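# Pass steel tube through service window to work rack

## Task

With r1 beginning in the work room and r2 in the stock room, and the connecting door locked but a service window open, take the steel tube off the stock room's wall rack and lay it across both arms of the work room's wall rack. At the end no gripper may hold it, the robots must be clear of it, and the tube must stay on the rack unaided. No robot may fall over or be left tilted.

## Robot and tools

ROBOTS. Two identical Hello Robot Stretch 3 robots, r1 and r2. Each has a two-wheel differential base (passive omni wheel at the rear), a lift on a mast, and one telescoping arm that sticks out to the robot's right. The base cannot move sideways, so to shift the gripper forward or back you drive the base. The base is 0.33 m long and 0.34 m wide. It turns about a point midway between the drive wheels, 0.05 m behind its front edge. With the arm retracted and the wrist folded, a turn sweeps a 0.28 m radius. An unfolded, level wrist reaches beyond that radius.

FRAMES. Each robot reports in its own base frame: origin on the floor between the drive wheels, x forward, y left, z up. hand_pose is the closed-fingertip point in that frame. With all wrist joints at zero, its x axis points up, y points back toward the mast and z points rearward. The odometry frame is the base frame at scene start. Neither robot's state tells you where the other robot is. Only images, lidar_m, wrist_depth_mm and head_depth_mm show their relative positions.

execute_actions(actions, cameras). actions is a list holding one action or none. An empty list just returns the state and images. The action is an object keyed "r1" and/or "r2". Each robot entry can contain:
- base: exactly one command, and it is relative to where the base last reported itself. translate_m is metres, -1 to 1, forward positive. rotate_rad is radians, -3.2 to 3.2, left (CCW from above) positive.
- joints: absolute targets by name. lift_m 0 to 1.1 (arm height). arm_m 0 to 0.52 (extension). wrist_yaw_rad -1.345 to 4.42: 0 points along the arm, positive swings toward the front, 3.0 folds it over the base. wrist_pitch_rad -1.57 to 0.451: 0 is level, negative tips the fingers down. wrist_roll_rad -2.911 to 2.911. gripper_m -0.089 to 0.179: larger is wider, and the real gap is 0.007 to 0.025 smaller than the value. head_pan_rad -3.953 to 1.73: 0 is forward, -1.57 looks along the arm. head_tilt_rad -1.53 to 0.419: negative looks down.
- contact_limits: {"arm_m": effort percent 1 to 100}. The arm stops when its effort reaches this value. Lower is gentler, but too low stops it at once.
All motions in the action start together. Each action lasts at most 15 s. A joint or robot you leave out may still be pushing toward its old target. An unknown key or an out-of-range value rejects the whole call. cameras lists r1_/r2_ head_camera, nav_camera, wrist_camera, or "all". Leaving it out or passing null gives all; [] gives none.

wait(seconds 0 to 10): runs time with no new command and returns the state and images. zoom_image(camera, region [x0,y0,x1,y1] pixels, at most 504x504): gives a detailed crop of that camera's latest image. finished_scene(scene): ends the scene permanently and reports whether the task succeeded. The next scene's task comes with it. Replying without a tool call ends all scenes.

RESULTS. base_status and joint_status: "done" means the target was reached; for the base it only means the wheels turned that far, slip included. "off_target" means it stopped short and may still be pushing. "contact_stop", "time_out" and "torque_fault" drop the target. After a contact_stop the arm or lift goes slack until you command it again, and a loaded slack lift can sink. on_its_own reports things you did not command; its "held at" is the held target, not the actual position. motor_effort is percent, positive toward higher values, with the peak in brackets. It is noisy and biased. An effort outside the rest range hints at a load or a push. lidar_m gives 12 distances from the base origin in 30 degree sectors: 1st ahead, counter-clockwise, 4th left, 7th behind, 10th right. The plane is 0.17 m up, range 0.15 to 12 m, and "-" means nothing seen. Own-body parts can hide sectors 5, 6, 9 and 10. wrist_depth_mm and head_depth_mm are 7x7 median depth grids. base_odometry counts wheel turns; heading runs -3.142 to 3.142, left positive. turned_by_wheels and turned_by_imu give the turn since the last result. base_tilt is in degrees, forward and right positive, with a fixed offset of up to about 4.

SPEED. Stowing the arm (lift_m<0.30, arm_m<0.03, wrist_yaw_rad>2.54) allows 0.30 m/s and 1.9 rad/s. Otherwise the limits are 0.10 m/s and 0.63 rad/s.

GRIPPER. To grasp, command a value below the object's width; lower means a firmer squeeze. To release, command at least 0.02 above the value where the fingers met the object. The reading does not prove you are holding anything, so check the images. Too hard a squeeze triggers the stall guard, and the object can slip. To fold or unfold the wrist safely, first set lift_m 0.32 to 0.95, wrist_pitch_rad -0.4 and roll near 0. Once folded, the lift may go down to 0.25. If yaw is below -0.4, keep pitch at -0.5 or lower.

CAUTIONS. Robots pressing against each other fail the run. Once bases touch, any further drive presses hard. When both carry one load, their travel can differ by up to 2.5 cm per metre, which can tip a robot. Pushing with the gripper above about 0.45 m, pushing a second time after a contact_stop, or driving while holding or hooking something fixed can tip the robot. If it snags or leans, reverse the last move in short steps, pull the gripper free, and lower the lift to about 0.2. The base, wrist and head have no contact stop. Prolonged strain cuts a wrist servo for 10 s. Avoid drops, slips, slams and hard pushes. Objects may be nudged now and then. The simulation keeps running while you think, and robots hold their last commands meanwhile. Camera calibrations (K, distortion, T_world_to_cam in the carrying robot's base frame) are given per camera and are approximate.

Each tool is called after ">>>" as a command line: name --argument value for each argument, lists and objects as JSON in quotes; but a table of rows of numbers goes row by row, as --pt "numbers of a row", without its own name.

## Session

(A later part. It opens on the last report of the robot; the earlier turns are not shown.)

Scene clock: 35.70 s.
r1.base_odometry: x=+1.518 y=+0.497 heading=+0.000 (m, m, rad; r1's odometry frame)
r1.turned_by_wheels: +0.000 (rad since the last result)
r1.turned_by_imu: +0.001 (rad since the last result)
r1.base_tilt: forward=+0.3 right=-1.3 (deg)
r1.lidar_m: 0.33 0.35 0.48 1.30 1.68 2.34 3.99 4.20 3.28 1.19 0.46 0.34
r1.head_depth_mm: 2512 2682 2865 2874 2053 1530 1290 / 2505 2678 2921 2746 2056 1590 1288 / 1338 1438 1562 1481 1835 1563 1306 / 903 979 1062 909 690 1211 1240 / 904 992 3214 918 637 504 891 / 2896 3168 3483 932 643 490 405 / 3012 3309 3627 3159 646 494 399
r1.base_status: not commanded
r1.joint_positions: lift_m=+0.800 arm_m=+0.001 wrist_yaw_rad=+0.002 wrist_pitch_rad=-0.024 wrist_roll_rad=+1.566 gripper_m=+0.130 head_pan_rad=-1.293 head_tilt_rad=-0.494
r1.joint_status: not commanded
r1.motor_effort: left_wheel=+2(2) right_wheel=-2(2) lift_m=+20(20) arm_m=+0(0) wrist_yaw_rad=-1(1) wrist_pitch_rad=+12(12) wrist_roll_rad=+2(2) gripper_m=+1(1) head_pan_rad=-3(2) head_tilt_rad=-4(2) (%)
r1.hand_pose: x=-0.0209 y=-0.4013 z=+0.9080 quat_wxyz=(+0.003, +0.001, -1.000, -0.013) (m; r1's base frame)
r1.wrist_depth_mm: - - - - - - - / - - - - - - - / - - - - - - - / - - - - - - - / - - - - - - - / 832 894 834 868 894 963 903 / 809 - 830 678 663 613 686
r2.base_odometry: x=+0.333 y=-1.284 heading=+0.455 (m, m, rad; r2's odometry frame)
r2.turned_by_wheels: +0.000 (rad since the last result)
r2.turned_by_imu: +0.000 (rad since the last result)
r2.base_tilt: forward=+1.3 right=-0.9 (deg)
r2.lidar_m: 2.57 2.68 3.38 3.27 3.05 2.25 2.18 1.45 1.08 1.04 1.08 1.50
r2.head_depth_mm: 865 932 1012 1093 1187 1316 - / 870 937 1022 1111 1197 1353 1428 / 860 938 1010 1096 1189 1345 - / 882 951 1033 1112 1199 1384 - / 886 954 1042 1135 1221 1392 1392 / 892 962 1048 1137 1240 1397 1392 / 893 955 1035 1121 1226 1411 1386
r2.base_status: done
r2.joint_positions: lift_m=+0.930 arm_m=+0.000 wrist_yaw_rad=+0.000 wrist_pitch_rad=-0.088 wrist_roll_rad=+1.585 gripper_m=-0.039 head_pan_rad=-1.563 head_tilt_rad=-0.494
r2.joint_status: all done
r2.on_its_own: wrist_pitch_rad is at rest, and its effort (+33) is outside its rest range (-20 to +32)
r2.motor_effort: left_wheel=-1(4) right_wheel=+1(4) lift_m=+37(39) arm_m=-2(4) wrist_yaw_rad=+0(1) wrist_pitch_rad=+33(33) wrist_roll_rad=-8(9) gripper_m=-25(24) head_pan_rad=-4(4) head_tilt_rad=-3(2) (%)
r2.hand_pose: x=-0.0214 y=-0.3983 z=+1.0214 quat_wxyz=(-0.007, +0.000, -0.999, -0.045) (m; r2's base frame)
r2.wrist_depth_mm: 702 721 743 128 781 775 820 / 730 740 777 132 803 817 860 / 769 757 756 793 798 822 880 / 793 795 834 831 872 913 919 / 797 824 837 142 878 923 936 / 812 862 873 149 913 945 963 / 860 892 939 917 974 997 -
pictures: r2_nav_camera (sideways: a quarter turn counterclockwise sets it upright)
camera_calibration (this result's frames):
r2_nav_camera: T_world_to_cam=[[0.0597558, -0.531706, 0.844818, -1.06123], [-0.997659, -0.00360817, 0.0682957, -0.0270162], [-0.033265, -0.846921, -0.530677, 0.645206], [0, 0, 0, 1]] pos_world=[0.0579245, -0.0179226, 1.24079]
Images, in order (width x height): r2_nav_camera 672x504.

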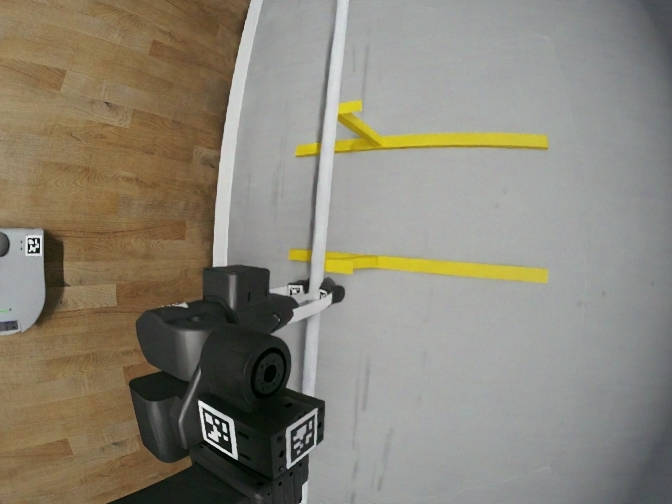

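>>> execute_actions --actions '[{"r2":{"base":{"rotate_rad":0.75},"joints":{"lift_m":1.05}}}]' --cameras '[]'

>>> execute_actions --actions '[{"r2":{"base":{"translate_m":0.2}}}]' --cameras '[]'

>>> execute_actions --actions '[{"r2":{"base":{"rotate_rad":1.0}}}]' --cameras '[]'

>>> execute_actions --actions '[{"r2":{"base":{"translate_m":1},"joints":{"lift_m":0.93}}}]' --cameras '[]'

>>> execute_actions --actions '[{"r2":{"base":{"rotate_rad":-0.195}}}]' --cameras '[]'

>>> execute_actions --actions '[{"r2":{"base":{"translate_m":1},"joints":{"head_pan_rad":-0.5}}}]' --cameras '["r2_nav_camera","r1_nav_camera"]'

Scene clock: 38.17 s.
r1.base_odometry: x=+1.518 y=+0.497 heading=+0.000 (m, m, rad; r1's odometry frame)
r1.turned_by_wheels: +0.000 (rad since the last result)
r1.turned_by_imu: +0.001 (rad since the last result)
r1.base_tilt: forward=+0.3 right=-1.2 (deg)
r1.lidar_m: 0.33 0.35 0.48 1.30 1.68 2.34 3.99 4.17 3.28 1.19 0.46 0.34
r1.head_depth_mm: 2487 2726 2916 2871 2049 1523 1292 / 2491 2684 2951 2736 2049 1584 1293 / 1348 1447 1577 1483 1839 1558 1304 / 907 979 1057 907 689 1202 1234 / 904 991 3191 916 635 504 892 / 2896 3146 3494 930 642 490 405 / 3021 3270 3605 3170 649 494 399
r1.base_status: not commanded
r1.joint_positions: lift_m=+0.800 arm_m=+0.001 wrist_yaw_rad=+0.002 wrist_pitch_rad=-0.024 wrist_roll_rad=+1.566 gripper_m=+0.130 head_pan_rad=-1.293 head_tilt_rad=-0.494
r1.joint_status: not commanded
r1.motor_effort: left_wheel=+2(2) right_wheel=-3(3) lift_m=+21(20) arm_m=+1(0) wrist_yaw_rad=-1(1) wrist_pitch_rad=+12(12) wrist_roll_rad=+2(2) gripper_m=+1(1) head_pan_rad=-3(3) head_tilt_rad=-5(3) (%)
r1.hand_pose: x=-0.0209 y=-0.4013 z=+0.9080 quat_wxyz=(+0.003, +0.001, -1.000, -0.013) (m; r1's base frame)
r1.wrist_depth_mm: - - - - - - - / - - - - - - - / - - - - - - - / - - - - - - - / - - - - - - - / 831 911 816 881 895 973 907 / 832 - 836 701 662 605 688
r2.base_odometry: x=+0.333 y=-1.284 heading=+1.205 (m, m, rad; r2's odometry frame)
r2.turned_by_wheels: +0.750 (rad since the last result)
r2.turned_by_imu: +0.747 (rad since the last result)
r2.base_tilt: forward=+1.3 right=-1.0 (deg)
r2.lidar_m: 2.93 3.28 3.26 2.56 2.19 2.16 1.22 1.04 1.04 1.19 2.02 2.58
r2.head_depth_mm: 1001 1067 1134 - - - - / 1096 1157 1230 - - - - / 1185 1268 1363 - - - - / 1307 1394 1501 1610 - - 1397 / 1446 1566 1704 1838 2045 1654 1395 / 1624 1764 1958 2118 2162 1700 1388 / 1873 2058 2316 2499 2187 1685 1386
r2.base_status: done
r2.joint_positions: lift_m=+1.050 arm_m=+0.000 wrist_yaw_rad=+0.003 wrist_pitch_rad=-0.088 wrist_roll_rad=+1.585 gripper_m=-0.039 head_pan_rad=-1.563 head_tilt_rad=-0.494
r2.joint_status: all done
r2.on_its_own: wrist_pitch_rad is at rest, and its effort (+33) is outside its rest range (-20 to +32)
r2.motor_effort: left_wheel=-1(5) right_wheel=+1(7) lift_m=+38(40) arm_m=-1(3) wrist_yaw_rad=-2(2) wrist_pitch_rad=+33(33) wrist_roll_rad=-8(8) gripper_m=-25(25) head_pan_rad=-5(4) head_tilt_rad=-2(1) (%)
r2.hand_pose: x=-0.0205 y=-0.3983 z=+1.1414 quat_wxyz=(-0.007, +0.001, -0.999, -0.045) (m; r2's base frame)
r2.wrist_depth_mm: 853 845 869 812 897 911 937 / 959 981 - 946 - - - / - - - 144 - - - / - - - - - - - / - - - 144 - - - / - - - 146 - - - / - - - - - - -
pictures: none
No camera images: the call's "cameras" was empty. Leave "cameras" out to get every camera's image.

Scene clock: 41.50 s.
r1.base_odometry: x=+1.518 y=+0.497 heading=+0.000 (m, m, rad; r1's odometry frame)
r1.turned_by_wheels: +0.000 (rad since the last result)
r1.turned_by_imu: +0.001 (rad since the last result)
r1.base_tilt: forward=+0.3 right=-1.2 (deg)
r1.lidar_m: 0.33 0.35 0.48 1.30 1.68 2.33 3.99 4.19 3.29 1.19 0.46 0.34
r1.head_depth_mm: 2500 2672 2935 2917 2045 1533 1282 / 2470 2680 2914 2751 2047 1592 1298 / 1336 1444 1574 1480 1832 1561 1298 / 903 979 1062 907 691 1208 1234 / 905 989 3202 917 637 504 892 / 2902 3149 3483 931 642 490 405 / 3009 3281 3606 3137 649 494 399
r1.base_status: not commanded
r1.joint_positions: lift_m=+0.800 arm_m=+0.001 wrist_yaw_rad=+0.002 wrist_pitch_rad=-0.024 wrist_roll_rad=+1.566 gripper_m=+0.130 head_pan_rad=-1.293 head_tilt_rad=-0.494
r1.joint_status: not commanded
r1.motor_effort: left_wheel=+2(2) right_wheel=-2(3) lift_m=+20(20) arm_m=+0(1) wrist_yaw_rad=-2(1) wrist_pitch_rad=+12(12) wrist_roll_rad=+2(2) gripper_m=+2(1) head_pan_rad=-3(3) head_tilt_rad=-3(3) (%)
r1.hand_pose: x=-0.0209 y=-0.4013 z=+0.9080 quat_wxyz=(+0.003, +0.001, -1.000, -0.013) (m; r1's base frame)
r1.wrist_depth_mm: - - - - - - - / - - - - - - - / - - - - - - - / - - - - - - - / - - - - - - - / 858 894 841 930 875 965 904 / 838 - 832 695 650 609 685
r2.base_odometry: x=+0.405 y=-1.098 heading=+1.205 (m, m, rad; r2's odometry frame)
r2.turned_by_wheels: +0.000 (rad since the last result)
r2.turned_by_imu: +0.001 (rad since the last result)
r2.base_tilt: forward=+1.3 right=-0.9 (deg)
r2.lidar_m: 2.74 3.15 3.13 2.72 2.33 2.33 1.38 1.18 1.18 1.35 2.29 2.44
r2.head_depth_mm: 1147 1207 1282 - - - - / 1245 1319 1406 - - - - / 1347 1450 1535 - - - - / 1490 1600 1723 1839 - 1601 1391 / 1652 1792 1939 2110 2209 1646 1399 / 1846 2026 2222 2414 2188 1708 1385 / 2127 2352 2550 2704 2144 1689 1384
r2.base_status: done
r2.joint_positions: lift_m=+1.050 arm_m=+0.000 wrist_yaw_rad=+0.000 wrist_pitch_rad=-0.089 wrist_roll_rad=+1.585 gripper_m=-0.039 head_pan_rad=-1.563 head_tilt_rad=-0.494
r2.joint_status: not commanded
r2.on_its_own: wrist_pitch_rad is at rest, and its effort (+34) is outside its rest range (-20 to +32)
r2.motor_effort: left_wheel=-2(2) right_wheel=+2(5) lift_m=+37(38) arm_m=-1(2) wrist_yaw_rad=+0(3) wrist_pitch_rad=+34(33) wrist_roll_rad=-8(8) gripper_m=-25(25) head_pan_rad=-5(4) head_tilt_rad=-2(2) (%)
r2.hand_pose: x=-0.0214 y=-0.3982 z=+1.1414 quat_wxyz=(-0.007, +0.000, -0.999, -0.045) (m; r2's base frame)
r2.wrist_depth_mm: 974 978 - 984 - - - / - - - - - - - / - - - 147 - - - / - - - - - - - / - - - 144 - - - / - - - 146 - - - / - - - - - - -
pictures: none
No camera images: the call's "cameras" was empty. Leave "cameras" out to get every camera's image.

Scene clock: 44.07 s.
r1.base_odometry: x=+1.518 y=+0.497 heading=+0.000 (m, m, rad; r1's odometry frame)
r1.turned_by_wheels: +0.000 (rad since the last result)
r1.turned_by_imu: +0.001 (rad since the last result)
r1.base_tilt: forward=+0.3 right=-1.3 (deg)
r1.lidar_m: 0.33 0.35 0.48 1.30 1.68 2.34 4.01 4.19 3.28 1.19 0.46 0.34
r1.head_depth_mm: 2496 2683 2904 2878 2032 1533 1287 / 2461 2703 2936 2793 2061 1592 1294 / 1344 1446 1573 1473 1851 1567 1305 / 904 978 1063 906 690 1207 1236 / 906 990 3244 918 634 503 886 / 2902 3171 3525 933 642 489 405 / 3037 3247 3610 3144 650 494 400
r1.base_status: not commanded
r1.joint_positions: lift_m=+0.800 arm_m=+0.001 wrist_yaw_rad=+0.002 wrist_pitch_rad=-0.024 wrist_roll_rad=+1.566 gripper_m=+0.130 head_pan_rad=-1.293 head_tilt_rad=-0.494
r1.joint_status: not commanded
r1.motor_effort: left_wheel=+2(2) right_wheel=-3(2) lift_m=+21(20) arm_m=+0(1) wrist_yaw_rad=-1(2) wrist_pitch_rad=+12(12) wrist_roll_rad=+2(2) gripper_m=+0(1) head_pan_rad=-3(3) head_tilt_rad=-2(3) (%)
r1.hand_pose: x=-0.0209 y=-0.4013 z=+0.9080 quat_wxyz=(+0.003, +0.001, -1.000, -0.013) (m; r1's base frame)
r1.wrist_depth_mm: - - - - - - - / - - - - - - - / - - - - - - - / - - - - - - - / - - - - - - - / 819 857 863 881 892 936 910 / 830 - 840 697 657 610 666
r2.base_odometry: x=+0.405 y=-1.098 heading=+2.205 (m, m, rad; r2's odometry frame)
r2.turned_by_wheels: +1.000 (rad since the last result)
r2.turned_by_imu: +0.997 (rad since the last result)
r2.base_tilt: forward=+1.3 right=-0.9 (deg)
r2.lidar_m: 3.12 2.80 2.34 2.33 1.42 1.18 1.18 1.32 2.12 2.43 2.72 3.13
r2.head_depth_mm: 2072 2207 2376 - - - - / 2110 2253 2444 - - - - / 2159 2309 2501 - - - - / 2209 2381 2558 2695 - - 1396 / 2267 2426 2656 2748 2270 1658 1400 / 2315 2471 2695 2736 2205 1704 1396 / 2331 2560 2796 2957 2191 1693 1390
r2.base_status: done
r2.joint_positions: lift_m=+1.050 arm_m=+0.000 wrist_yaw_rad=+0.004 wrist_pitch_rad=-0.089 wrist_roll_rad=+1.585 gripper_m=-0.039 head_pan_rad=-1.563 head_tilt_rad=-0.494
r2.joint_status: not commanded
r2.on_its_own: wrist_pitch_rad is at rest, and its effort (+34) is outside its rest range (-20 to +32)
r2.motor_effort: left_wheel=-1(6) right_wheel=+1(5) lift_m=+38(38) arm_m=-1(1) wrist_yaw_rad=-3(3) wrist_pitch_rad=+34(34) wrist_roll_rad=-8(8) gripper_m=-25(25) head_pan_rad=-4(4) head_tilt_rad=-3(2) (%)
r2.hand_pose: x=-0.0204 y=-0.3982 z=+1.1413 quat_wxyz=(-0.007, +0.001, -0.999, -0.045) (m; r2's base frame)
r2.wrist_depth_mm: - - - - - - - / - - - - - - - / - - - - - - - / - - - - - - - / - - - 147 - - - / - - - 144 - - - / - - - - - - -
pictures: none
No camera images: the call's "cameras" was empty. Leave "cameras" out to get every camera's image.

Scene clock: 55.03 s.
r1.base_odometry: x=+1.518 y=+0.497 heading=+0.000 (m, m, rad; r1's odometry frame)
r1.turned_by_wheels: +0.000 (rad since the last result)
r1.turned_by_imu: +0.003 (rad since the last result)
r1.base_tilt: forward=+0.3 right=-1.2 (deg)
r1.lidar_m: 0.33 0.35 0.48 1.30 1.68 2.34 4.00 4.18 3.28 1.19 0.46 0.34
r1.head_depth_mm: 2461 2647 2941 2869 2035 1531 1290 / 2506 2701 2926 2772 2068 1600 1299 / 1350 1445 1572 1484 1846 1561 1295 / 903 984 1059 905 688 1209 1241 / 906 989 3250 922 637 504 893 / 2886 3157 3475 931 642 490 405 / 3058 3248 3619 3119 649 494 399
r1.base_status: not commanded
r1.joint_positions: lift_m=+0.800 arm_m=+0.001 wrist_yaw_rad=+0.002 wrist_pitch_rad=-0.024 wrist_roll_rad=+1.566 gripper_m=+0.130 head_pan_rad=-1.293 head_tilt_rad=-0.494
r1.joint_status: not commanded
r1.motor_effort: left_wheel=+2(2) right_wheel=-2(2) lift_m=+21(20) arm_m=+0(0) wrist_yaw_rad=-1(1) wrist_pitch_rad=+12(12) wrist_roll_rad=+2(2) gripper_m=+1(1) head_pan_rad=-3(3) head_tilt_rad=-4(4) (%)
r1.hand_pose: x=-0.0209 y=-0.4013 z=+0.9080 quat_wxyz=(+0.003, +0.001, -1.000, -0.013) (m; r1's base frame)
r1.wrist_depth_mm: - - - - - - - / - - - - - - - / - - - - - - - / - - - - - - - / - - - - - - - / 851 874 878 877 873 968 896 / 805 - 830 688 671 603 686
r2.base_odometry: x=-0.187 y=-0.292 heading=+2.204 (m, m, rad; r2's odometry frame)
r2.turned_by_wheels: +0.000 (rad since the last result)
r2.turned_by_imu: +0.007 (rad since the last result)
r2.base_tilt: forward=+1.3 right=-0.9 (deg)
r2.lidar_m: 2.15 2.42 2.14 2.13 2.38 2.16 2.16 2.42 2.64 2.62 2.58 2.16
r2.head_depth_mm: 2202 2381 2563 2747 2218 1793 - / 2286 2456 2628 2806 2219 1723 1480 / 2329 2501 2717 2861 2292 1773 - / 2388 2555 2765 2907 2184 1664 - / 2415 2636 2824 3017 2200 1648 1390 / 2487 2695 2968 3020 2159 1599 1393 / 2591 2786 3079 2997 2176 1592 1379
r2.base_status: done
r2.joint_positions: lift_m=+0.930 arm_m=+0.000 wrist_yaw_rad=+0.001 wrist_pitch_rad=-0.092 wrist_roll_rad=+1.585 gripper_m=-0.039 head_pan_rad=-1.563 head_tilt_rad=-0.494
r2.joint_status: all done
r2.on_its_own: wrist_pitch_rad is at rest, and its effort (+35) is outside its rest range (-20 to +32)
r2.motor_effort: left_wheel=-2(2) right_wheel=+1(4) lift_m=+31(32) arm_m=-1(1) wrist_yaw_rad=+0(2) wrist_pitch_rad=+35(35) wrist_roll_rad=-8(8) gripper_m=-25(26) head_pan_rad=-4(5) head_tilt_rad=-2(3) (%)
r2.hand_pose: x=-0.0212 y=-0.3981 z=+1.0208 quat_wxyz=(-0.007, +0.000, -0.999, -0.046) (m; r2's base frame)
r2.wrist_depth_mm: - - - - - - - / - - - - - - - / - - - - - - - / - - - - - - - / - - - 149 - - - / - - - 144 - - - / - - - - - - -
pictures: none
No camera images: the call's "cameras" was empty. Leave "cameras" out to get every camera's image.

Scene clock: 56.27 s.
r1.base_odometry: x=+1.518 y=+0.497 heading=+0.000 (m, m, rad; r1's odometry frame)
r1.turned_by_wheels: +0.000 (rad since the last result)
r1.turned_by_imu: +0.000 (rad since the last result)
r1.base_tilt: forward=+0.3 right=-1.3 (deg)
r1.lidar_m: 0.33 0.35 0.48 1.30 1.68 2.34 4.00 4.22 3.29 1.19 0.46 0.34
r1.head_depth_mm: 2496 2661 2888 2891 2047 1531 1275 / 2511 2663 2937 2767 2061 1596 1295 / 1349 1450 1569 1473 1838 1561 1301 / 905 979 1063 911 690 1210 1238 / 905 993 3211 921 635 503 889 / 2903 3171 3460 933 642 490 404 / 3019 3289 3624 3121 648 494 398
r1.base_status: not commanded
r1.joint_positions: lift_m=+0.800 arm_m=+0.001 wrist_yaw_rad=+0.002 wrist_pitch_rad=-0.024 wrist_roll_rad=+1.566 gripper_m=+0.130 head_pan_rad=-1.293 head_tilt_rad=-0.494
r1.joint_status: not commanded
r1.motor_effort: left_wheel=+2(2) right_wheel=-3(3) lift_m=+21(20) arm_m=+0(0) wrist_yaw_rad=-2(1) wrist_pitch_rad=+12(12) wrist_roll_rad=+2(2) gripper_m=+2(1) head_pan_rad=-3(3) head_tilt_rad=-4(3) (%)
r1.hand_pose: x=-0.0209 y=-0.4013 z=+0.9080 quat_wxyz=(+0.003, +0.001, -1.000, -0.013) (m; r1's base frame)
r1.wrist_depth_mm: - - - - - - - / - - - - - - - / - - - - - - - / - - - - - - - / - - - - - - - / 845 914 854 884 905 966 911 / 836 - 841 695 658 625 667
r2.base_odometry: x=-0.187 y=-0.292 heading=+2.010 (m, m, rad; r2's odometry frame)
r2.turned_by_wheels: -0.195 (rad since the last result)
r2.turned_by_imu: -0.194 (rad since the last result)
r2.base_tilt: forward=+1.3 right=-0.9 (deg)
r2.lidar_m: 2.16 2.24 2.20 2.13 2.21 2.23 2.16 2.24 2.72 2.62 2.71 2.24
r2.head_depth_mm: 2286 2444 2654 2814 2211 1785 - / 2309 2447 2725 2841 2205 1708 1481 / 2298 2461 2697 2874 2291 1782 - / 2313 2495 2681 2867 2201 1696 - / 2287 2516 2699 2920 2171 1657 1387 / 2314 2521 2728 2931 2171 1591 1380 / 2329 2527 2733 2887 2174 1594 1380
r2.base_status: done
r2.joint_positions: lift_m=+0.930 arm_m=+0.000 wrist_yaw_rad=-0.001 wrist_pitch_rad=-0.092 wrist_roll_rad=+1.585 gripper_m=-0.039 head_pan_rad=-1.563 head_tilt_rad=-0.494
r2.joint_status: not commanded
r2.on_its_own: wrist_pitch_rad is at rest, and its effort (+35) is outside its rest range (-20 to +32)
r2.motor_effort: left_wheel=+3(7) right_wheel=-2(6) lift_m=+32(32) arm_m=-1(2) wrist_yaw_rad=+1(2) wrist_pitch_rad=+35(35) wrist_roll_rad=-8(8) gripper_m=-25(25) head_pan_rad=-4(4) head_tilt_rad=-2(1) (%)
r2.hand_pose: x=-0.0216 y=-0.3981 z=+1.0208 quat_wxyz=(-0.007, -0.001, -0.999, -0.046) (m; r2's base frame)
r2.wrist_depth_mm: - - - - - - - / - - - - - - - / - - - - - - - / - - - - - - - / - - - 149 - - - / - - - 143 - - - / - - - - - - -
pictures: none
No camera images: the call's "cameras" was empty. Leave "cameras" out to get every camera's image.

Scene clock: 67.20 s.
r1.base_odometry: x=+1.518 y=+0.497 heading=+0.000 (m, m, rad; r1's odometry frame)
r1.turned_by_wheels: +0.000 (rad since the last result)
r1.turned_by_imu: +0.003 (rad since the last result)
r1.base_tilt: forward=+0.3 right=-1.2 (deg)
r1.lidar_m: 0.33 0.35 0.48 1.30 1.68 2.34 3.99 4.20 3.28 1.19 0.46 0.34
r1.head_depth_mm: 2503 2697 2873 2873 2037 1537 1276 / 2478 2670 2915 2704 2056 1586 1302 / 1343 1445 1561 1480 1834 1562 1296 / 906 979 1059 907 691 1206 1235 / 907 992 3209 922 635 504 890 / 2907 3204 3419 930 642 490 405 / 3014 3270 3604 3090 649 495 399
r1.base_status: not commanded
r1.joint_positions: lift_m=+0.800 arm_m=+0.001 wrist_yaw_rad=+0.002 wrist_pitch_rad=-0.024 wrist_roll_rad=+1.566 gripper_m=+0.130 head_pan_rad=-1.293 head_tilt_rad=-0.494
r1.joint_status: not commanded
r1.motor_effort: left_wheel=+2(2) right_wheel=-2(3) lift_m=+21(21) arm_m=+0(0) wrist_yaw_rad=-2(1) wrist_pitch_rad=+12(12) wrist_roll_rad=+2(2) gripper_m=+1(1) head_pan_rad=-2(3) head_tilt_rad=-3(2) (%)
r1.hand_pose: x=-0.0209 y=-0.4013 z=+0.9080 quat_wxyz=(+0.003, +0.001, -1.000, -0.013) (m; r1's base frame)
r1.wrist_depth_mm: - - - - - - - / - - - - - - - / - - - - - - - / - - - - - - - / - - - - - - - / 828 895 877 851 935 958 894 / 832 - 834 682 674 607 677
r2.base_odometry: x=-0.612 y=+0.614 heading=+2.010 (m, m, rad; r2's odometry frame)
r2.turned_by_wheels: +0.000 (rad since the last result)
r2.turned_by_imu: +0.007 (rad since the last result)
r2.base_tilt: forward=+1.3 right=-0.9 (deg)
r2.lidar_m: 1.15 1.20 1.66 2.12 2.21 3.05 3.15 3.29 2.70 2.61 1.61 1.19
r2.head_depth_mm: 1260 1370 1524 1697 1907 1612 1404 / 1324 1398 1436 1582 1776 1611 1405 / - - 1477 1482 1605 1720 1403 / - - 1451 1414 1524 1654 1399 / - - 1435 1327 1450 1584 1400 / - - 1428 1227 1364 1516 1383 / - - - 1046 1300 1424 1380
r2.base_status: done
r2.joint_positions: lift_m=+0.930 arm_m=+0.000 wrist_yaw_rad=+0.000 wrist_pitch_rad=-0.092 wrist_roll_rad=+1.585 gripper_m=-0.039 head_pan_rad=-0.507 head_tilt_rad=-0.494
r2.joint_status: all done
r2.on_its_own: wrist_pitch_rad is at rest, and its effort (+35) is outside its rest range (-20 to +32)
r2.motor_effort: left_wheel=+1(6) right_wheel=-2(3) lift_m=+32(31) arm_m=-2(2) wrist_yaw_rad=+0(2) wrist_pitch_rad=+35(34) wrist_roll_rad=-8(8) gripper_m=-25(25) head_pan_rad=+5(56) head_tilt_rad=-2(2) (%)
r2.hand_pose: x=-0.0213 y=-0.3981 z=+1.0208 quat_wxyz=(-0.007, +0.000, -0.999, -0.046) (m; r2's base frame)
r2.wrist_depth_mm: - - - - - - - / - - - - - - - / - - - - - - - / - - - - - - - / - - - 149 - - - / - - - 143 - - - / - - - - - - -
pictures: r1_nav_camera (sideways: a quarter turn counterclockwise sets it upright), r2_nav_camera (sideways: a quarter turn counterclockwise sets it upright)
camera_calibration (this result's frames):
r1_nav_camera: T_world_to_cam=[[0.149139, -0.45676, 0.876999, -1.097], [-0.948319, -0.317295, -0.00398672, 0.0601105], [0.280088, -0.83108, -0.480475, 0.582195], [0, 0, 0, 1]] pos_world=[0.0575429, 0.00185924, 1.24204]
r2_nav_camera: T_world_to_cam=[[0.492199, -0.209817, 0.844818, -1.06387], [-0.488132, -0.870094, 0.0682957, -0.0301243], [0.720741, -0.445997, -0.530677, 0.640607], [0, 0, 0, 1]] pos_world=[0.0472187, 0.0362802, 1.24079]
Images, in order (width x height): r1_nav_camera 672x504, r2_nav_camera 672x504.

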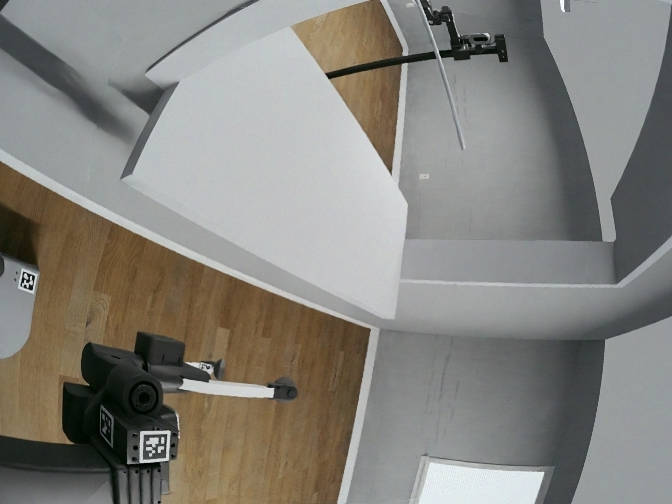

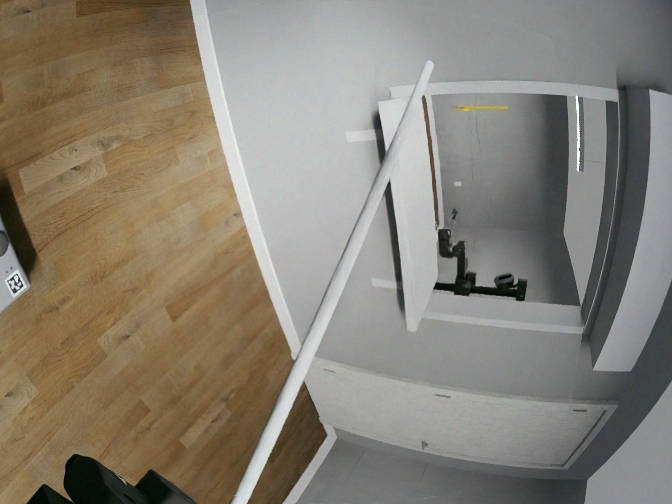

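>>> execute_actions --actions '[{"r2":{"joints":{"wrist_yaw_rad":-0.39,"arm_m":0.1,"head_pan_rad":-1.0}}}]' --cameras '["r2_nav_camera","r2_wrist_camera"]'

>>> wait --seconds 2

Scene clock: 69.30 s.
r1.base_odometry: x=+1.518 y=+0.497 heading=+0.000 (m, m, rad; r1's odometry frame)
r1.turned_by_wheels: +0.000 (rad since the last result)
r1.turned_by_imu: +0.001 (rad since the last result)
r1.base_tilt: forward=+0.4 right=-1.2 (deg)
r1.lidar_m: 0.33 0.35 0.48 1.30 1.68 2.33 3.98 4.19 3.26 1.19 0.46 0.34
r1.head_depth_mm: 2494 2727 2912 2861 2041 1526 1286 / 2467 2646 2922 2734 2058 1581 1293 / 1339 1451 1567 1479 1841 1563 1295 / 900 980 1059 907 688 1216 1233 / 904 989 3234 917 636 504 889 / 2864 3152 3470 934 641 490 405 / 3024 3220 3639 3116 648 494 398
r1.base_status: not commanded
r1.joint_positions: lift_m=+0.800 arm_m=+0.001 wrist_yaw_rad=+0.002 wrist_pitch_rad=-0.024 wrist_roll_rad=+1.566 gripper_m=+0.130 head_pan_rad=-1.293 head_tilt_rad=-0.494
r1.joint_status: not commanded
r1.motor_effort: left_wheel=+2(2) right_wheel=-3(3) lift_m=+21(21) arm_m=+0(0) wrist_yaw_rad=-1(1) wrist_pitch_rad=+12(12) wrist_roll_rad=+2(2) gripper_m=+1(1) head_pan_rad=-3(3) head_tilt_rad=-3(3) (%)
r1.hand_pose: x=-0.0209 y=-0.4013 z=+0.9080 quat_wxyz=(+0.003, +0.001, -1.000, -0.013) (m; r1's base frame)
r1.wrist_depth_mm: - - - - - - - / - - - - - - - / - - - - - - - / - - - - - - - / - - - - - - - / 835 890 844 896 891 991 931 / 828 - 818 690 660 610 667
r2.base_odometry: x=-0.612 y=+0.614 heading=+2.010 (m, m, rad; r2's odometry frame)
r2.turned_by_wheels: +0.000 (rad since the last result)
r2.turned_by_imu: +0.000 (rad since the last result)
r2.base_tilt: forward=+1.3 right=-0.9 (deg)
r2.lidar_m: 1.15 1.20 1.66 2.12 2.21 3.05 3.15 3.29 2.70 2.61 1.62 1.19
r2.head_depth_mm: 2397 2537 2738 2835 2135 1724 1403 / 2233 2474 2833 2974 2044 1703 1413 / 1915 2090 2339 2614 2034 1706 1396 / 1668 1812 1961 2117 2103 1706 1393 / 1504 1619 1731 1831 2024 1709 1400 / 1352 1440 1536 1646 1809 1703 1399 / 1246 1348 1416 1455 1574 1618 1373
r2.base_status: not commanded
r2.joint_positions: lift_m=+0.930 arm_m=+0.100 wrist_yaw_rad=-0.392 wrist_pitch_rad=-0.093 wrist_roll_rad=+1.584 gripper_m=-0.039 head_pan_rad=-0.993 head_tilt_rad=-0.494
r2.joint_status: all done
r2.on_its_own: wrist_pitch_rad is at rest, and its effort (+35) is outside its rest range (-20 to +32)
r2.motor_effort: left_wheel=+2(2) right_wheel=-2(3) lift_m=+31(31) arm_m=+3(3) wrist_yaw_rad=+1(4) wrist_pitch_rad=+35(35) wrist_roll_rad=-7(8) gripper_m=-25(25) head_pan_rad=-4(41) head_tilt_rad=-2(2) (%)
r2.hand_pose: x=-0.1180 y=-0.4784 z=+1.0204 quat_wxyz=(-0.015, -0.195, -0.980, -0.045) (m; r2's base frame)
r2.wrist_depth_mm: - - - - - - - / - - - - - - - / - - - - - - - / - - - - - - - / - - - 150 - - - / - - - 140 - - - / - - - - - - -
pictures: r2_nav_camera (sideways: a quarter turn counterclockwise sets it upright), r2_wrist_camera
camera_calibration (this result's frames):
r2_nav_camera: T_world_to_cam=[[0.337313, -0.415335, 0.844818, -1.06292], [-0.83788, -0.541565, 0.0682957, -0.0279908], [0.429158, -0.730893, -0.530677, 0.642385], [0, 0, 0, 1]] pos_world=[0.0594003, 0.0128872, 1.24079]
r2_wrist_camera: T_world_to_cam=[[0.0184818, 0.079488, -0.996664, 1.05678], [0.986054, -0.166352, 0.00501773, 0.0558033], [-0.165399, -0.982857, -0.0814539, -0.236714], [0, 0, 0, 1]] pos_world=[-0.113708, -0.307374, 1.0337]
Images, in order (width x height): r2_nav_camera 672x504, r2_wrist_camera 644x364.

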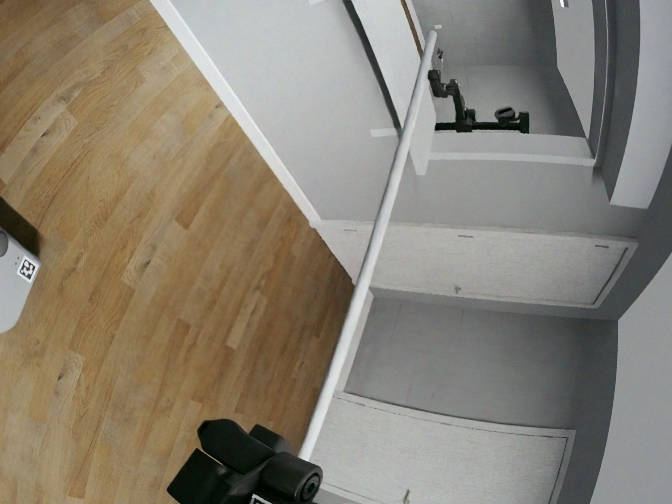

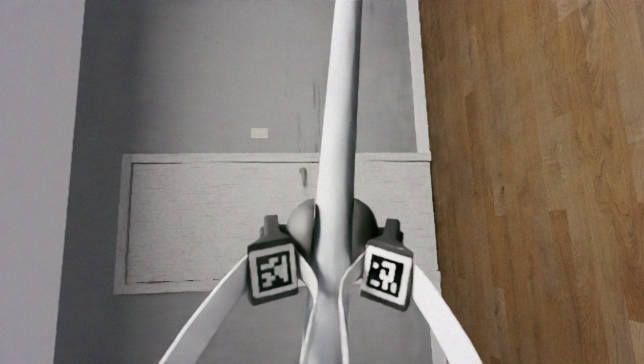

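Scene clock: 71.30 s.
r1.base_odometry: x=+1.518 y=+0.497 heading=+0.000 (m, m, rad; r1's odometry frame)
r1.turned_by_wheels: +0.000 (rad since the last result)
r1.turned_by_imu: +0.001 (rad since the last result)
r1.base_tilt: forward=+0.3 right=-1.3 (deg)
r1.lidar_m: 0.33 0.35 0.48 1.30 1.68 2.34 3.99 4.18 3.28 1.19 0.46 0.34
r1.head_depth_mm: 2491 2673 2920 2878 2053 1534 1278 / 2489 2665 2932 2771 2058 1584 1291 / 1341 1446 1567 1478 1839 1573 1302 / 905 981 1059 907 689 1205 1237 / 904 990 3240 922 634 505 887 / 2897 3158 3462 926 643 489 405 / 3005 3270 3622 3162 646 494 399
r1.base_status: not commanded
r1.joint_positions: lift_m=+0.800 arm_m=+0.001 wrist_yaw_rad=+0.002 wrist_pitch_rad=-0.024 wrist_roll_rad=+1.566 gripper_m=+0.130 head_pan_rad=-1.293 head_tilt_rad=-0.494
r1.joint_status: not commanded
r1.motor_effort: left_wheel=+2(2) right_wheel=-3(3) lift_m=+21(21) arm_m=+0(0) wrist_yaw_rad=-1(1) wrist_pitch_rad=+12(12) wrist_roll_rad=+2(2) gripper_m=+1(1) head_pan_rad=-3(3) head_tilt_rad=-3(3) (%)
r1.hand_pose: x=-0.0209 y=-0.4013 z=+0.9080 quat_wxyz=(+0.003, +0.001, -1.000, -0.013) (m; r1's base frame)
r1.wrist_depth_mm: - - - - - - - / - - - - - - - / - - - - - - - / - - - - - - - / - - - - - - - / 825 897 876 883 892 959 912 / 824 - 838 705 668 604 668
r2.base_odometry: x=-0.612 y=+0.614 heading=+2.010 (m, m, rad; r2's odometry frame)
r2.turned_by_wheels: +0.000 (rad since the last result)
r2.turned_by_imu: +0.000 (rad since the last result)
r2.base_tilt: forward=+1.4 right=-1.0 (deg)
r2.lidar_m: 1.16 1.20 1.66 2.12 2.21 3.05 3.15 3.28 2.69 2.62 1.61 1.19
r2.head_depth_mm: 2407 2534 2698 2875 2065 1713 1413 / 2240 2477 2843 2967 2049 1709 1397 / 1898 2064 2308 2561 2023 1702 1399 / 1638 1802 1969 2137 2094 1715 1396 / 1507 1614 1741 1846 2018 1689 1388 / 1337 1449 1536 1621 1804 1707 1384 / 1249 1348 1404 1458 1578 1625 1391
r2.base_status: not commanded
r2.joint_positions: lift_m=+0.930 arm_m=+0.100 wrist_yaw_rad=-0.390 wrist_pitch_rad=-0.093 wrist_roll_rad=+1.584 gripper_m=-0.039 head_pan_rad=-0.993 head_tilt_rad=-0.494
r2.joint_status: all done
r2.on_its_own: wrist_pitch_rad is at rest, and its effort (+35) is outside its rest range (-20 to +32)
r2.motor_effort: left_wheel=+2(2) right_wheel=-2(3) lift_m=+32(31) arm_m=+4(3) wrist_yaw_rad=+1(4) wrist_pitch_rad=+35(35) wrist_roll_rad=-7(8) gripper_m=-25(25) head_pan_rad=-4(41) head_tilt_rad=-3(2) (%)
r2.hand_pose: x=-0.1176 y=-0.4786 z=+1.0204 quat_wxyz=(-0.015, -0.194, -0.980, -0.045) (m; r2's base frame)
r2.wrist_depth_mm: - - - - - - - / - - - - - - - / - - - - - - - / - - - - - - - / - - - 150 - - - / - - - 141 - - - / - - - - - - -
wait: 2.00 s; at rest by 0.27 s
pictures: r1_head_camera (sideways: a quarter turn clockwise sets it upright), r1_nav_camera (sideways: a quarter turn counterclockwise sets it upright), r1_wrist_camera, r2_head_camera (sideways: a quarter turn clockwise sets it upright), r2_nav_camera (sideways: a quarter turn counterclockwise sets it upright), r2_wrist_camera
camera_calibration (this result's frames):
r1_head_camera: T_world_to_cam=[[-0.058914, 0.422095, -0.904635, 1.20044], [0.955379, 0.286596, 0.0715045, -0.0975177], [0.289447, -0.860057, -0.420145, 0.497775], [0, 0, 0, 1]] pos_world=[0.0198099, -0.0506362, 1.30207]
r1_nav_camera: T_world_to_cam=[[0.149139, -0.45676, 0.877, -1.097], [-0.948319, -0.317295, -0.00398671, 0.0601105], [0.280088, -0.83108, -0.480475, 0.582195], [0, 0, 0, 1]] pos_world=[0.0575429, 0.00185923, 1.24204]
r1_wrist_camera: T_world_to_cam=[[0.00158469, -0.024531, -0.999698, 0.900723], [0.99052, 0.13736, -0.00180045, 0.115337], [0.137362, -0.990217, 0.0245161, -0.257493], [0, 0, 0, 1]] pos_world=[-0.0803012, -0.248721, 0.906971]
r2_head_camera: T_world_to_cam=[[-0.296636, 0.345564, -0.890277, 1.17543], [0.811954, 0.582012, -0.0446296, 0.0580956], [0.50273, -0.736103, -0.453228, 0.546831], [0, 0, 0, 1]] pos_world=[0.026597, -0.0374758, 1.29689]
r2_nav_camera: T_world_to_cam=[[0.337313, -0.415335, 0.844818, -1.06292], [-0.83788, -0.541565, 0.0682957, -0.0279908], [0.429158, -0.730893, -0.530677, 0.642385], [0, 0, 0, 1]] pos_world=[0.0594003, 0.0128872, 1.24079]
r2_wrist_camera: T_world_to_cam=[[0.0183527, 0.0795179, -0.996664, 1.05679], [0.986321, -0.16476, 0.00501699, 0.0561995], [-0.163811, -0.983123, -0.0814539, -0.236745], [0, 0, 0, 1]] pos_world=[-0.113607, -0.307524, 1.0337]
Images, in order (width x height): r1_head_camera 896x504, r1_nav_camera 672x504, r1_wrist_camera 644x364, r2_head_camera 896x504, r2_nav_camera 672x504, r2_wrist_camera 644x364.

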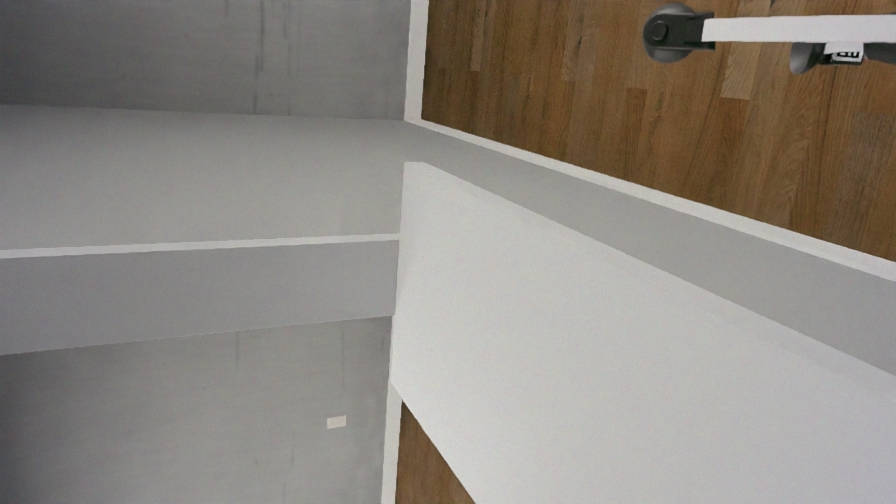

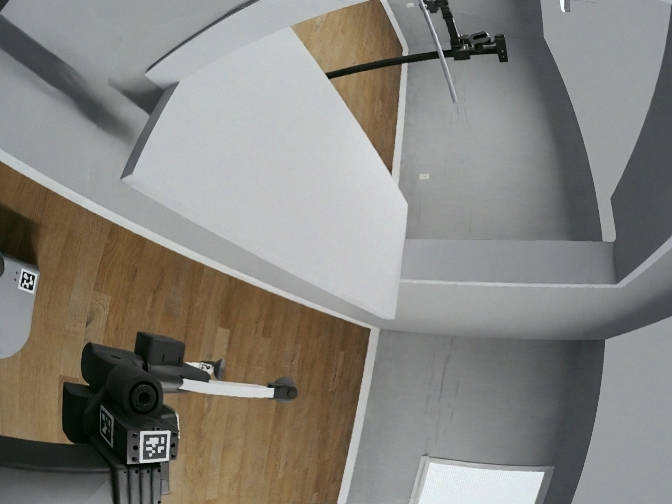

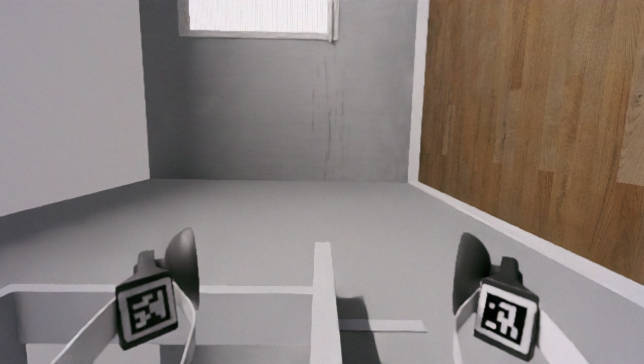

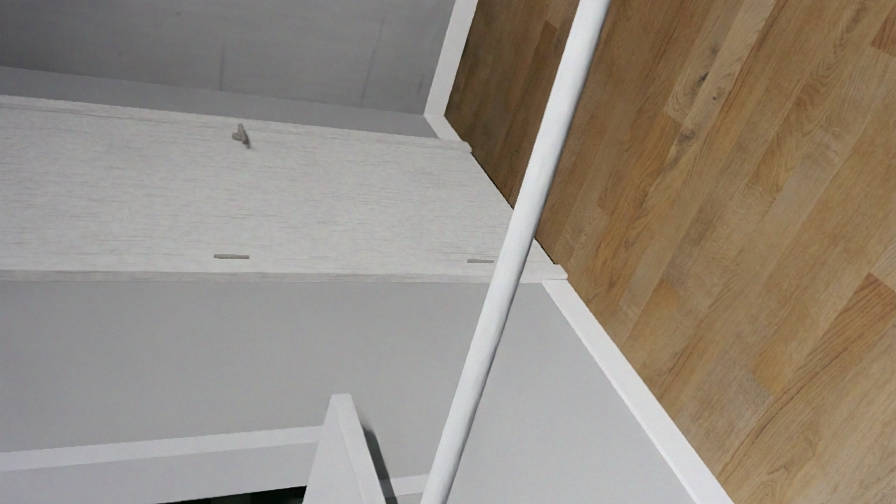

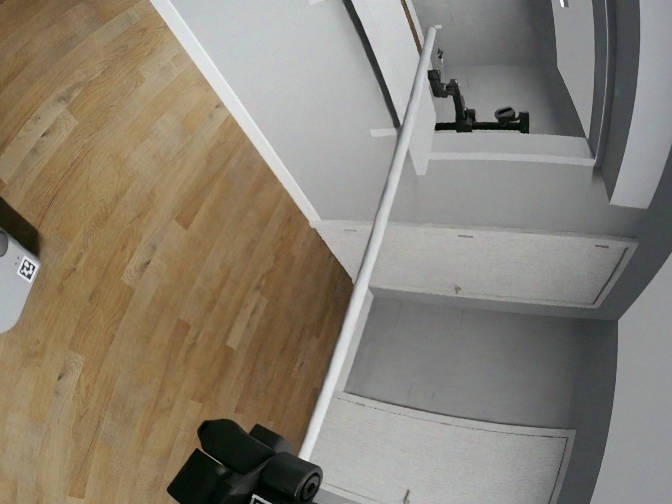

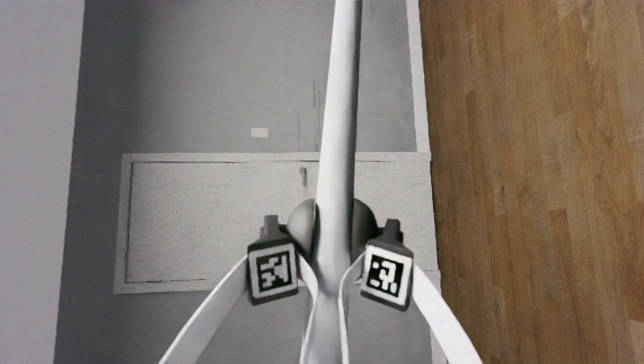

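>>> execute_actions --actions '[{"r2":{"base":{"translate_m":0.45},"joints":{"arm_m":0.35,"head_pan_rad":-0.6,"head_tilt_rad":-0.5}},"r1":{"joints":{"lift_m":0.92,"head_pan_rad":-0.8,"head_tilt_rad":-0.5}}}]' --cameras '["r2_nav_camera","r1_nav_camera"]'

Scene clock: 80.50 s.
r1.base_odometry: x=+1.518 y=+0.497 heading=+0.000 (m, m, rad; r1's odometry frame)
r1.turned_by_wheels: +0.000 (rad since the last result)
r1.turned_by_imu: +0.002 (rad since the last result)
r1.base_tilt: forward=+0.3 right=-1.2 (deg)
r1.lidar_m: 0.33 0.35 0.48 1.30 1.68 2.34 3.99 4.18 3.29 1.19 0.46 0.34
r1.head_depth_mm: 2842 3004 3227 872 613 511 1151 / 3068 3347 3509 880 617 475 863 / 3323 3598 - 892 626 480 399 / 3614 3677 - 2836 628 483 392 / - - - 3034 636 486 394 / - - - 3099 642 490 396 / - - - 3128 648 477 390
r1.base_status: not commanded
r1.joint_positions: lift_m=+0.920 arm_m=+0.001 wrist_yaw_rad=+0.002 wrist_pitch_rad=-0.023 wrist_roll_rad=+1.566 gripper_m=+0.130 head_pan_rad=-0.807 head_tilt_rad=-0.494
r1.joint_status: all done
r1.motor_effort: left_wheel=+2(2) right_wheel=-3(2) lift_m=+20(23) arm_m=+1(0) wrist_yaw_rad=-1(1) wrist_pitch_rad=+11(12) wrist_roll_rad=+2(2) gripper_m=+1(1) head_pan_rad=+3(25) head_tilt_rad=-2(3) (%)
r1.hand_pose: x=-0.0209 y=-0.4013 z=+1.0283 quat_wxyz=(+0.003, +0.001, -1.000, -0.012) (m; r1's base frame)
r1.wrist_depth_mm: - - - - - - - / - - - - - - - / - - - - - - - / - - - - - - - / - - - - - - - / 840 858 862 900 791 981 931 / 736 - 849 837 506 608 682
r2.base_odometry: x=-0.804 y=+1.021 heading=+2.010 (m, m, rad; r2's odometry frame)
r2.turned_by_wheels: +0.000 (rad since the last result)
r2.turned_by_imu: +0.002 (rad since the last result)
r2.base_tilt: forward=+1.3 right=-0.9 (deg)
r2.lidar_m: 0.71 0.73 1.01 2.11 2.20 3.05 3.60 3.70 2.71 2.61 0.99 0.73
r2.head_depth_mm: 3044 3184 1143 1015 1291 1490 1406 / 3373 1545 1622 899 1157 1336 1402 / 3998 - - 895 1058 1192 1325 / - - - 891 975 1092 1232 / - - - 882 887 998 1122 / - - - 886 689 924 1025 / - - - 874 659 855 944
r2.base_status: done
r2.joint_positions: lift_m=+0.930 arm_m=+0.350 wrist_yaw_rad=-0.389 wrist_pitch_rad=-0.093 wrist_roll_rad=+1.584 gripper_m=-0.039 head_pan_rad=-0.607 head_tilt_rad=-0.494
r2.joint_status: all done
r2.on_its_own: wrist_pitch_rad is at rest, and its effort (+35) is outside its rest range (-20 to +32)
r2.motor_effort: left_wheel=+2(6) right_wheel=-2(4) lift_m=+31(32) arm_m=+3(4) wrist_yaw_rad=+0(1) wrist_pitch_rad=+35(35) wrist_roll_rad=-7(8) gripper_m=-25(25) head_pan_rad=+4(35) head_tilt_rad=-3(2) (%)
r2.hand_pose: x=-0.1174 y=-0.7287 z=+1.0204 quat_wxyz=(-0.015, -0.194, -0.980, -0.045) (m; r2's base frame)
r2.wrist_depth_mm: - - - - - - - / - - - - - - - / - - - - - - - / - - - - - - - / - - - 150 - - - / - - - 141 - - - / - - - - - - -
pictures: r1_nav_camera (sideways: a quarter turn counterclockwise sets it upright), r2_nav_camera (sideways: a quarter turn counterclockwise sets it upright)
camera_calibration (this result's frames):
r1_nav_camera: T_world_to_cam=[[0.345147, -0.334367, 0.876968, -1.09815], [-0.690548, -0.723275, -0.00398971, 0.058542], [0.635623, -0.604211, -0.480533, 0.580102], [0, 0, 0, 1]] pos_world=[0.0507237, 0.0256604, 1.24204]
r2_nav_camera: T_world_to_cam=[[0.468837, -0.257827, 0.844818, -1.06373], [-0.572419, -0.817112, 0.0682957, -0.0296102], [0.672702, -0.51561, -0.530677, 0.6409], [0, 0, 0, 1]] pos_world=[0.0506298, 0.0320015, 1.24079]
Images, in order (width x height): r1_nav_camera 672x504, r2_nav_camera 672x504.

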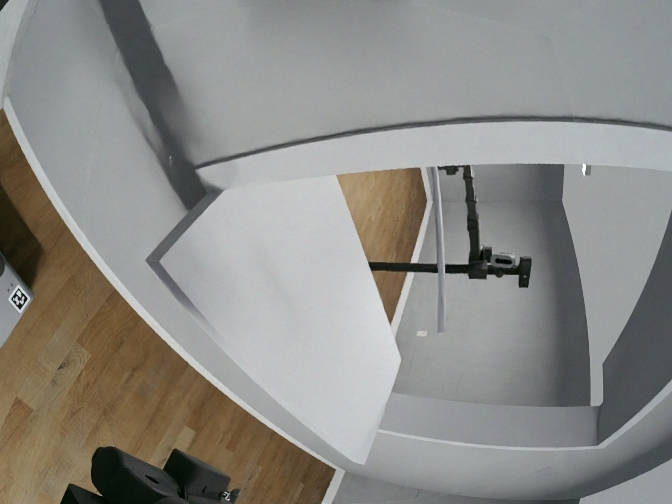

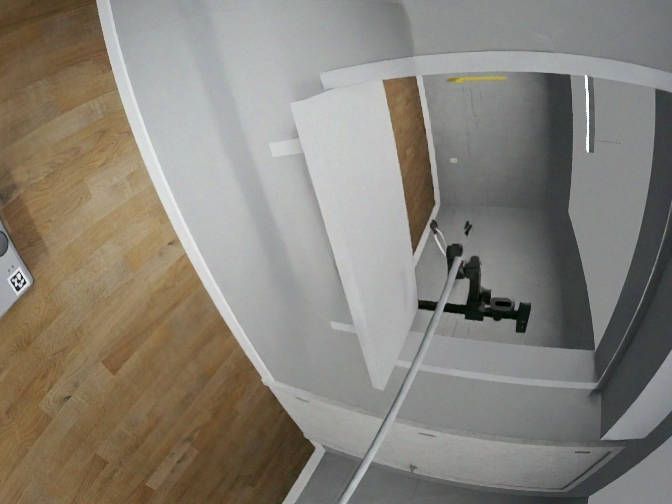

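>>> execute_actions --actions '[{"r2":{"base":{"translate_m":0.52}},"r1":{"base":{"translate_m":0.1},"joints":{"head_pan_rad":-1.2}}}]' --cameras '["r1_wrist_camera","r1_nav_camera"]'

Scene clock: 87.23 s.
r1.base_odometry: x=+1.618 y=+0.497 heading=+0.000 (m, m, rad; r1's odometry frame)
r1.turned_by_wheels: +0.000 (rad since the last result)
r1.turned_by_imu: +0.002 (rad since the last result)
r1.base_tilt: forward=+0.3 right=-1.2 (deg)
r1.lidar_m: 0.23 0.24 0.34 0.91 1.68 2.33 4.11 4.30 3.29 0.84 0.32 0.24
r1.head_depth_mm: 1556 1915 2510 2311 2040 1577 1403 / 868 946 1102 830 648 1456 1285 / 873 946 1031 839 622 480 400 / 2802 2998 3323 850 629 483 392 / 2882 1186 3523 918 635 485 394 / 3127 3339 3670 3056 643 490 396 / 3238 3544 3602 2646 648 494 399
r1.base_status: done
r1.joint_positions: lift_m=+0.920 arm_m=+0.001 wrist_yaw_rad=+0.002 wrist_pitch_rad=-0.023 wrist_roll_rad=+1.566 gripper_m=+0.130 head_pan_rad=-1.193 head_tilt_rad=-0.494
r1.joint_status: all done
r1.motor_effort: left_wheel=+2(6) right_wheel=-3(4) lift_m=+20(21) arm_m=+0(0) wrist_yaw_rad=-1(1) wrist_pitch_rad=+11(11) wrist_roll_rad=+2(1) gripper_m=+1(1) head_pan_rad=-2(23) head_tilt_rad=-3(3) (%)
r1.hand_pose: x=-0.0209 y=-0.4013 z=+1.0283 quat_wxyz=(+0.003, +0.001, -1.000, -0.012) (m; r1's base frame)
r1.wrist_depth_mm: - - - - - - - / - - - - - - - / - - - - - - - / - - - - - - - / - - - - 941 - - / 770 800 819 821 436 726 690 / 796 - 929 - 376 258 515
r2.base_odometry: x=-1.025 y=+1.492 heading=+2.010 (m, m, rad; r2's odometry frame)
r2.turned_by_wheels: +0.000 (rad since the last result)
r2.turned_by_imu: +0.001 (rad since the last result)
r2.base_tilt: forward=+1.3 right=-0.9 (deg)
r2.lidar_m: 0.18 0.19 0.27 0.77 2.20 3.03 4.11 3.72 2.74 0.68 0.26 0.19
r2.head_depth_mm: 3101 3213 3444 2951 648 505 412 / 3518 3703 3897 3085 648 504 413 / 3974 - - 3087 647 502 411 / - - - 3057 2209 501 410 / - - - 3032 2169 500 410 / - - - 3043 2165 498 408 / - - - 3008 2168 496 407
r2.base_status: done
r2.joint_positions: lift_m=+0.930 arm_m=+0.350 wrist_yaw_rad=-0.390 wrist_pitch_rad=-0.093 wrist_roll_rad=+1.584 gripper_m=-0.039 head_pan_rad=-0.607 head_tilt_rad=-0.494
r2.joint_status: not commanded
r2.on_its_own: wrist_pitch_rad is at rest, and its effort (+35) is outside its rest range (-20 to +32)
r2.motor_effort: left_wheel=+1(6) right_wheel=-2(3) lift_m=+31(31) arm_m=+4(4) wrist_yaw_rad=+0(0) wrist_pitch_rad=+35(35) wrist_roll_rad=-7(7) gripper_m=-25(25) head_pan_rad=+5(4) head_tilt_rad=-2(1) (%)
r2.hand_pose: x=-0.1175 y=-0.7286 z=+1.0204 quat_wxyz=(-0.015, -0.194, -0.980, -0.045) (m; r2's base frame)
r2.wrist_depth_mm: - - - - - - - / - - - - - - - / - - - - - - - / - - - - - - - / - - - 150 - - - / - - - 140 - - - / - 947 911 825 878 947 918
pictures: r1_nav_camera (sideways: a quarter turn counterclockwise sets it upright), r1_wrist_camera
camera_calibration (this result's frames):
r1_nav_camera: T_world_to_cam=[[0.194073, -0.43978, 0.876886, -1.09712], [-0.911902, -0.410389, -0.00399734, 0.0599022], [0.361622, -0.798858, -0.480682, 0.581967], [0, 0, 0, 1]] pos_world=[0.057095, 0.00699918, 1.24203]
r1_wrist_camera: T_world_to_cam=[[0.00186683, -0.0258035, -0.999665, 1.02047], [0.990522, 0.137346, -0.00169544, 0.115447], [0.137344, -0.990187, 0.0258154, -0.261805], [0, 0, 0, 1]] pos_world=[-0.0803002, -0.248761, 1.02708]
Images, in order (width x height): r1_nav_camera 672x504, r1_wrist_camera 644x364.

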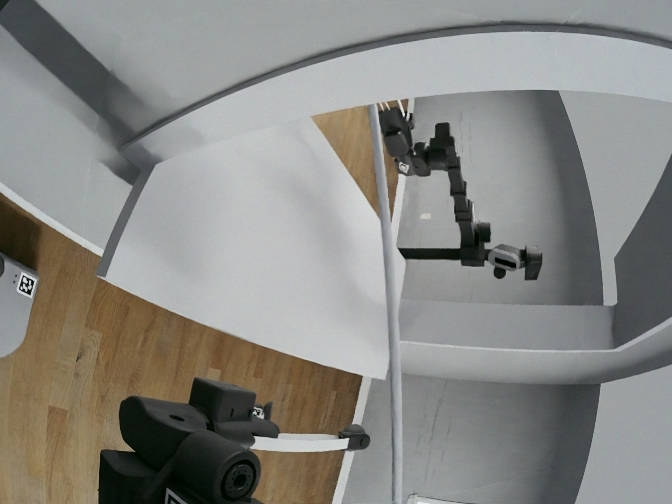

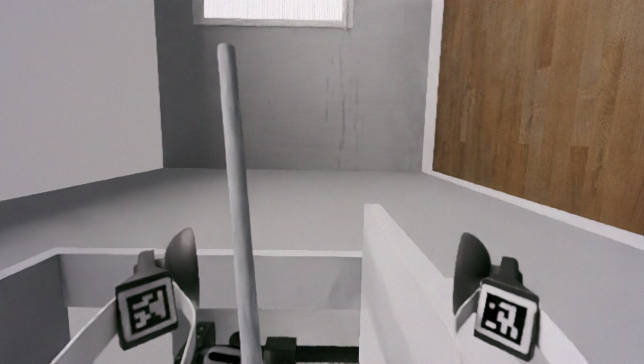

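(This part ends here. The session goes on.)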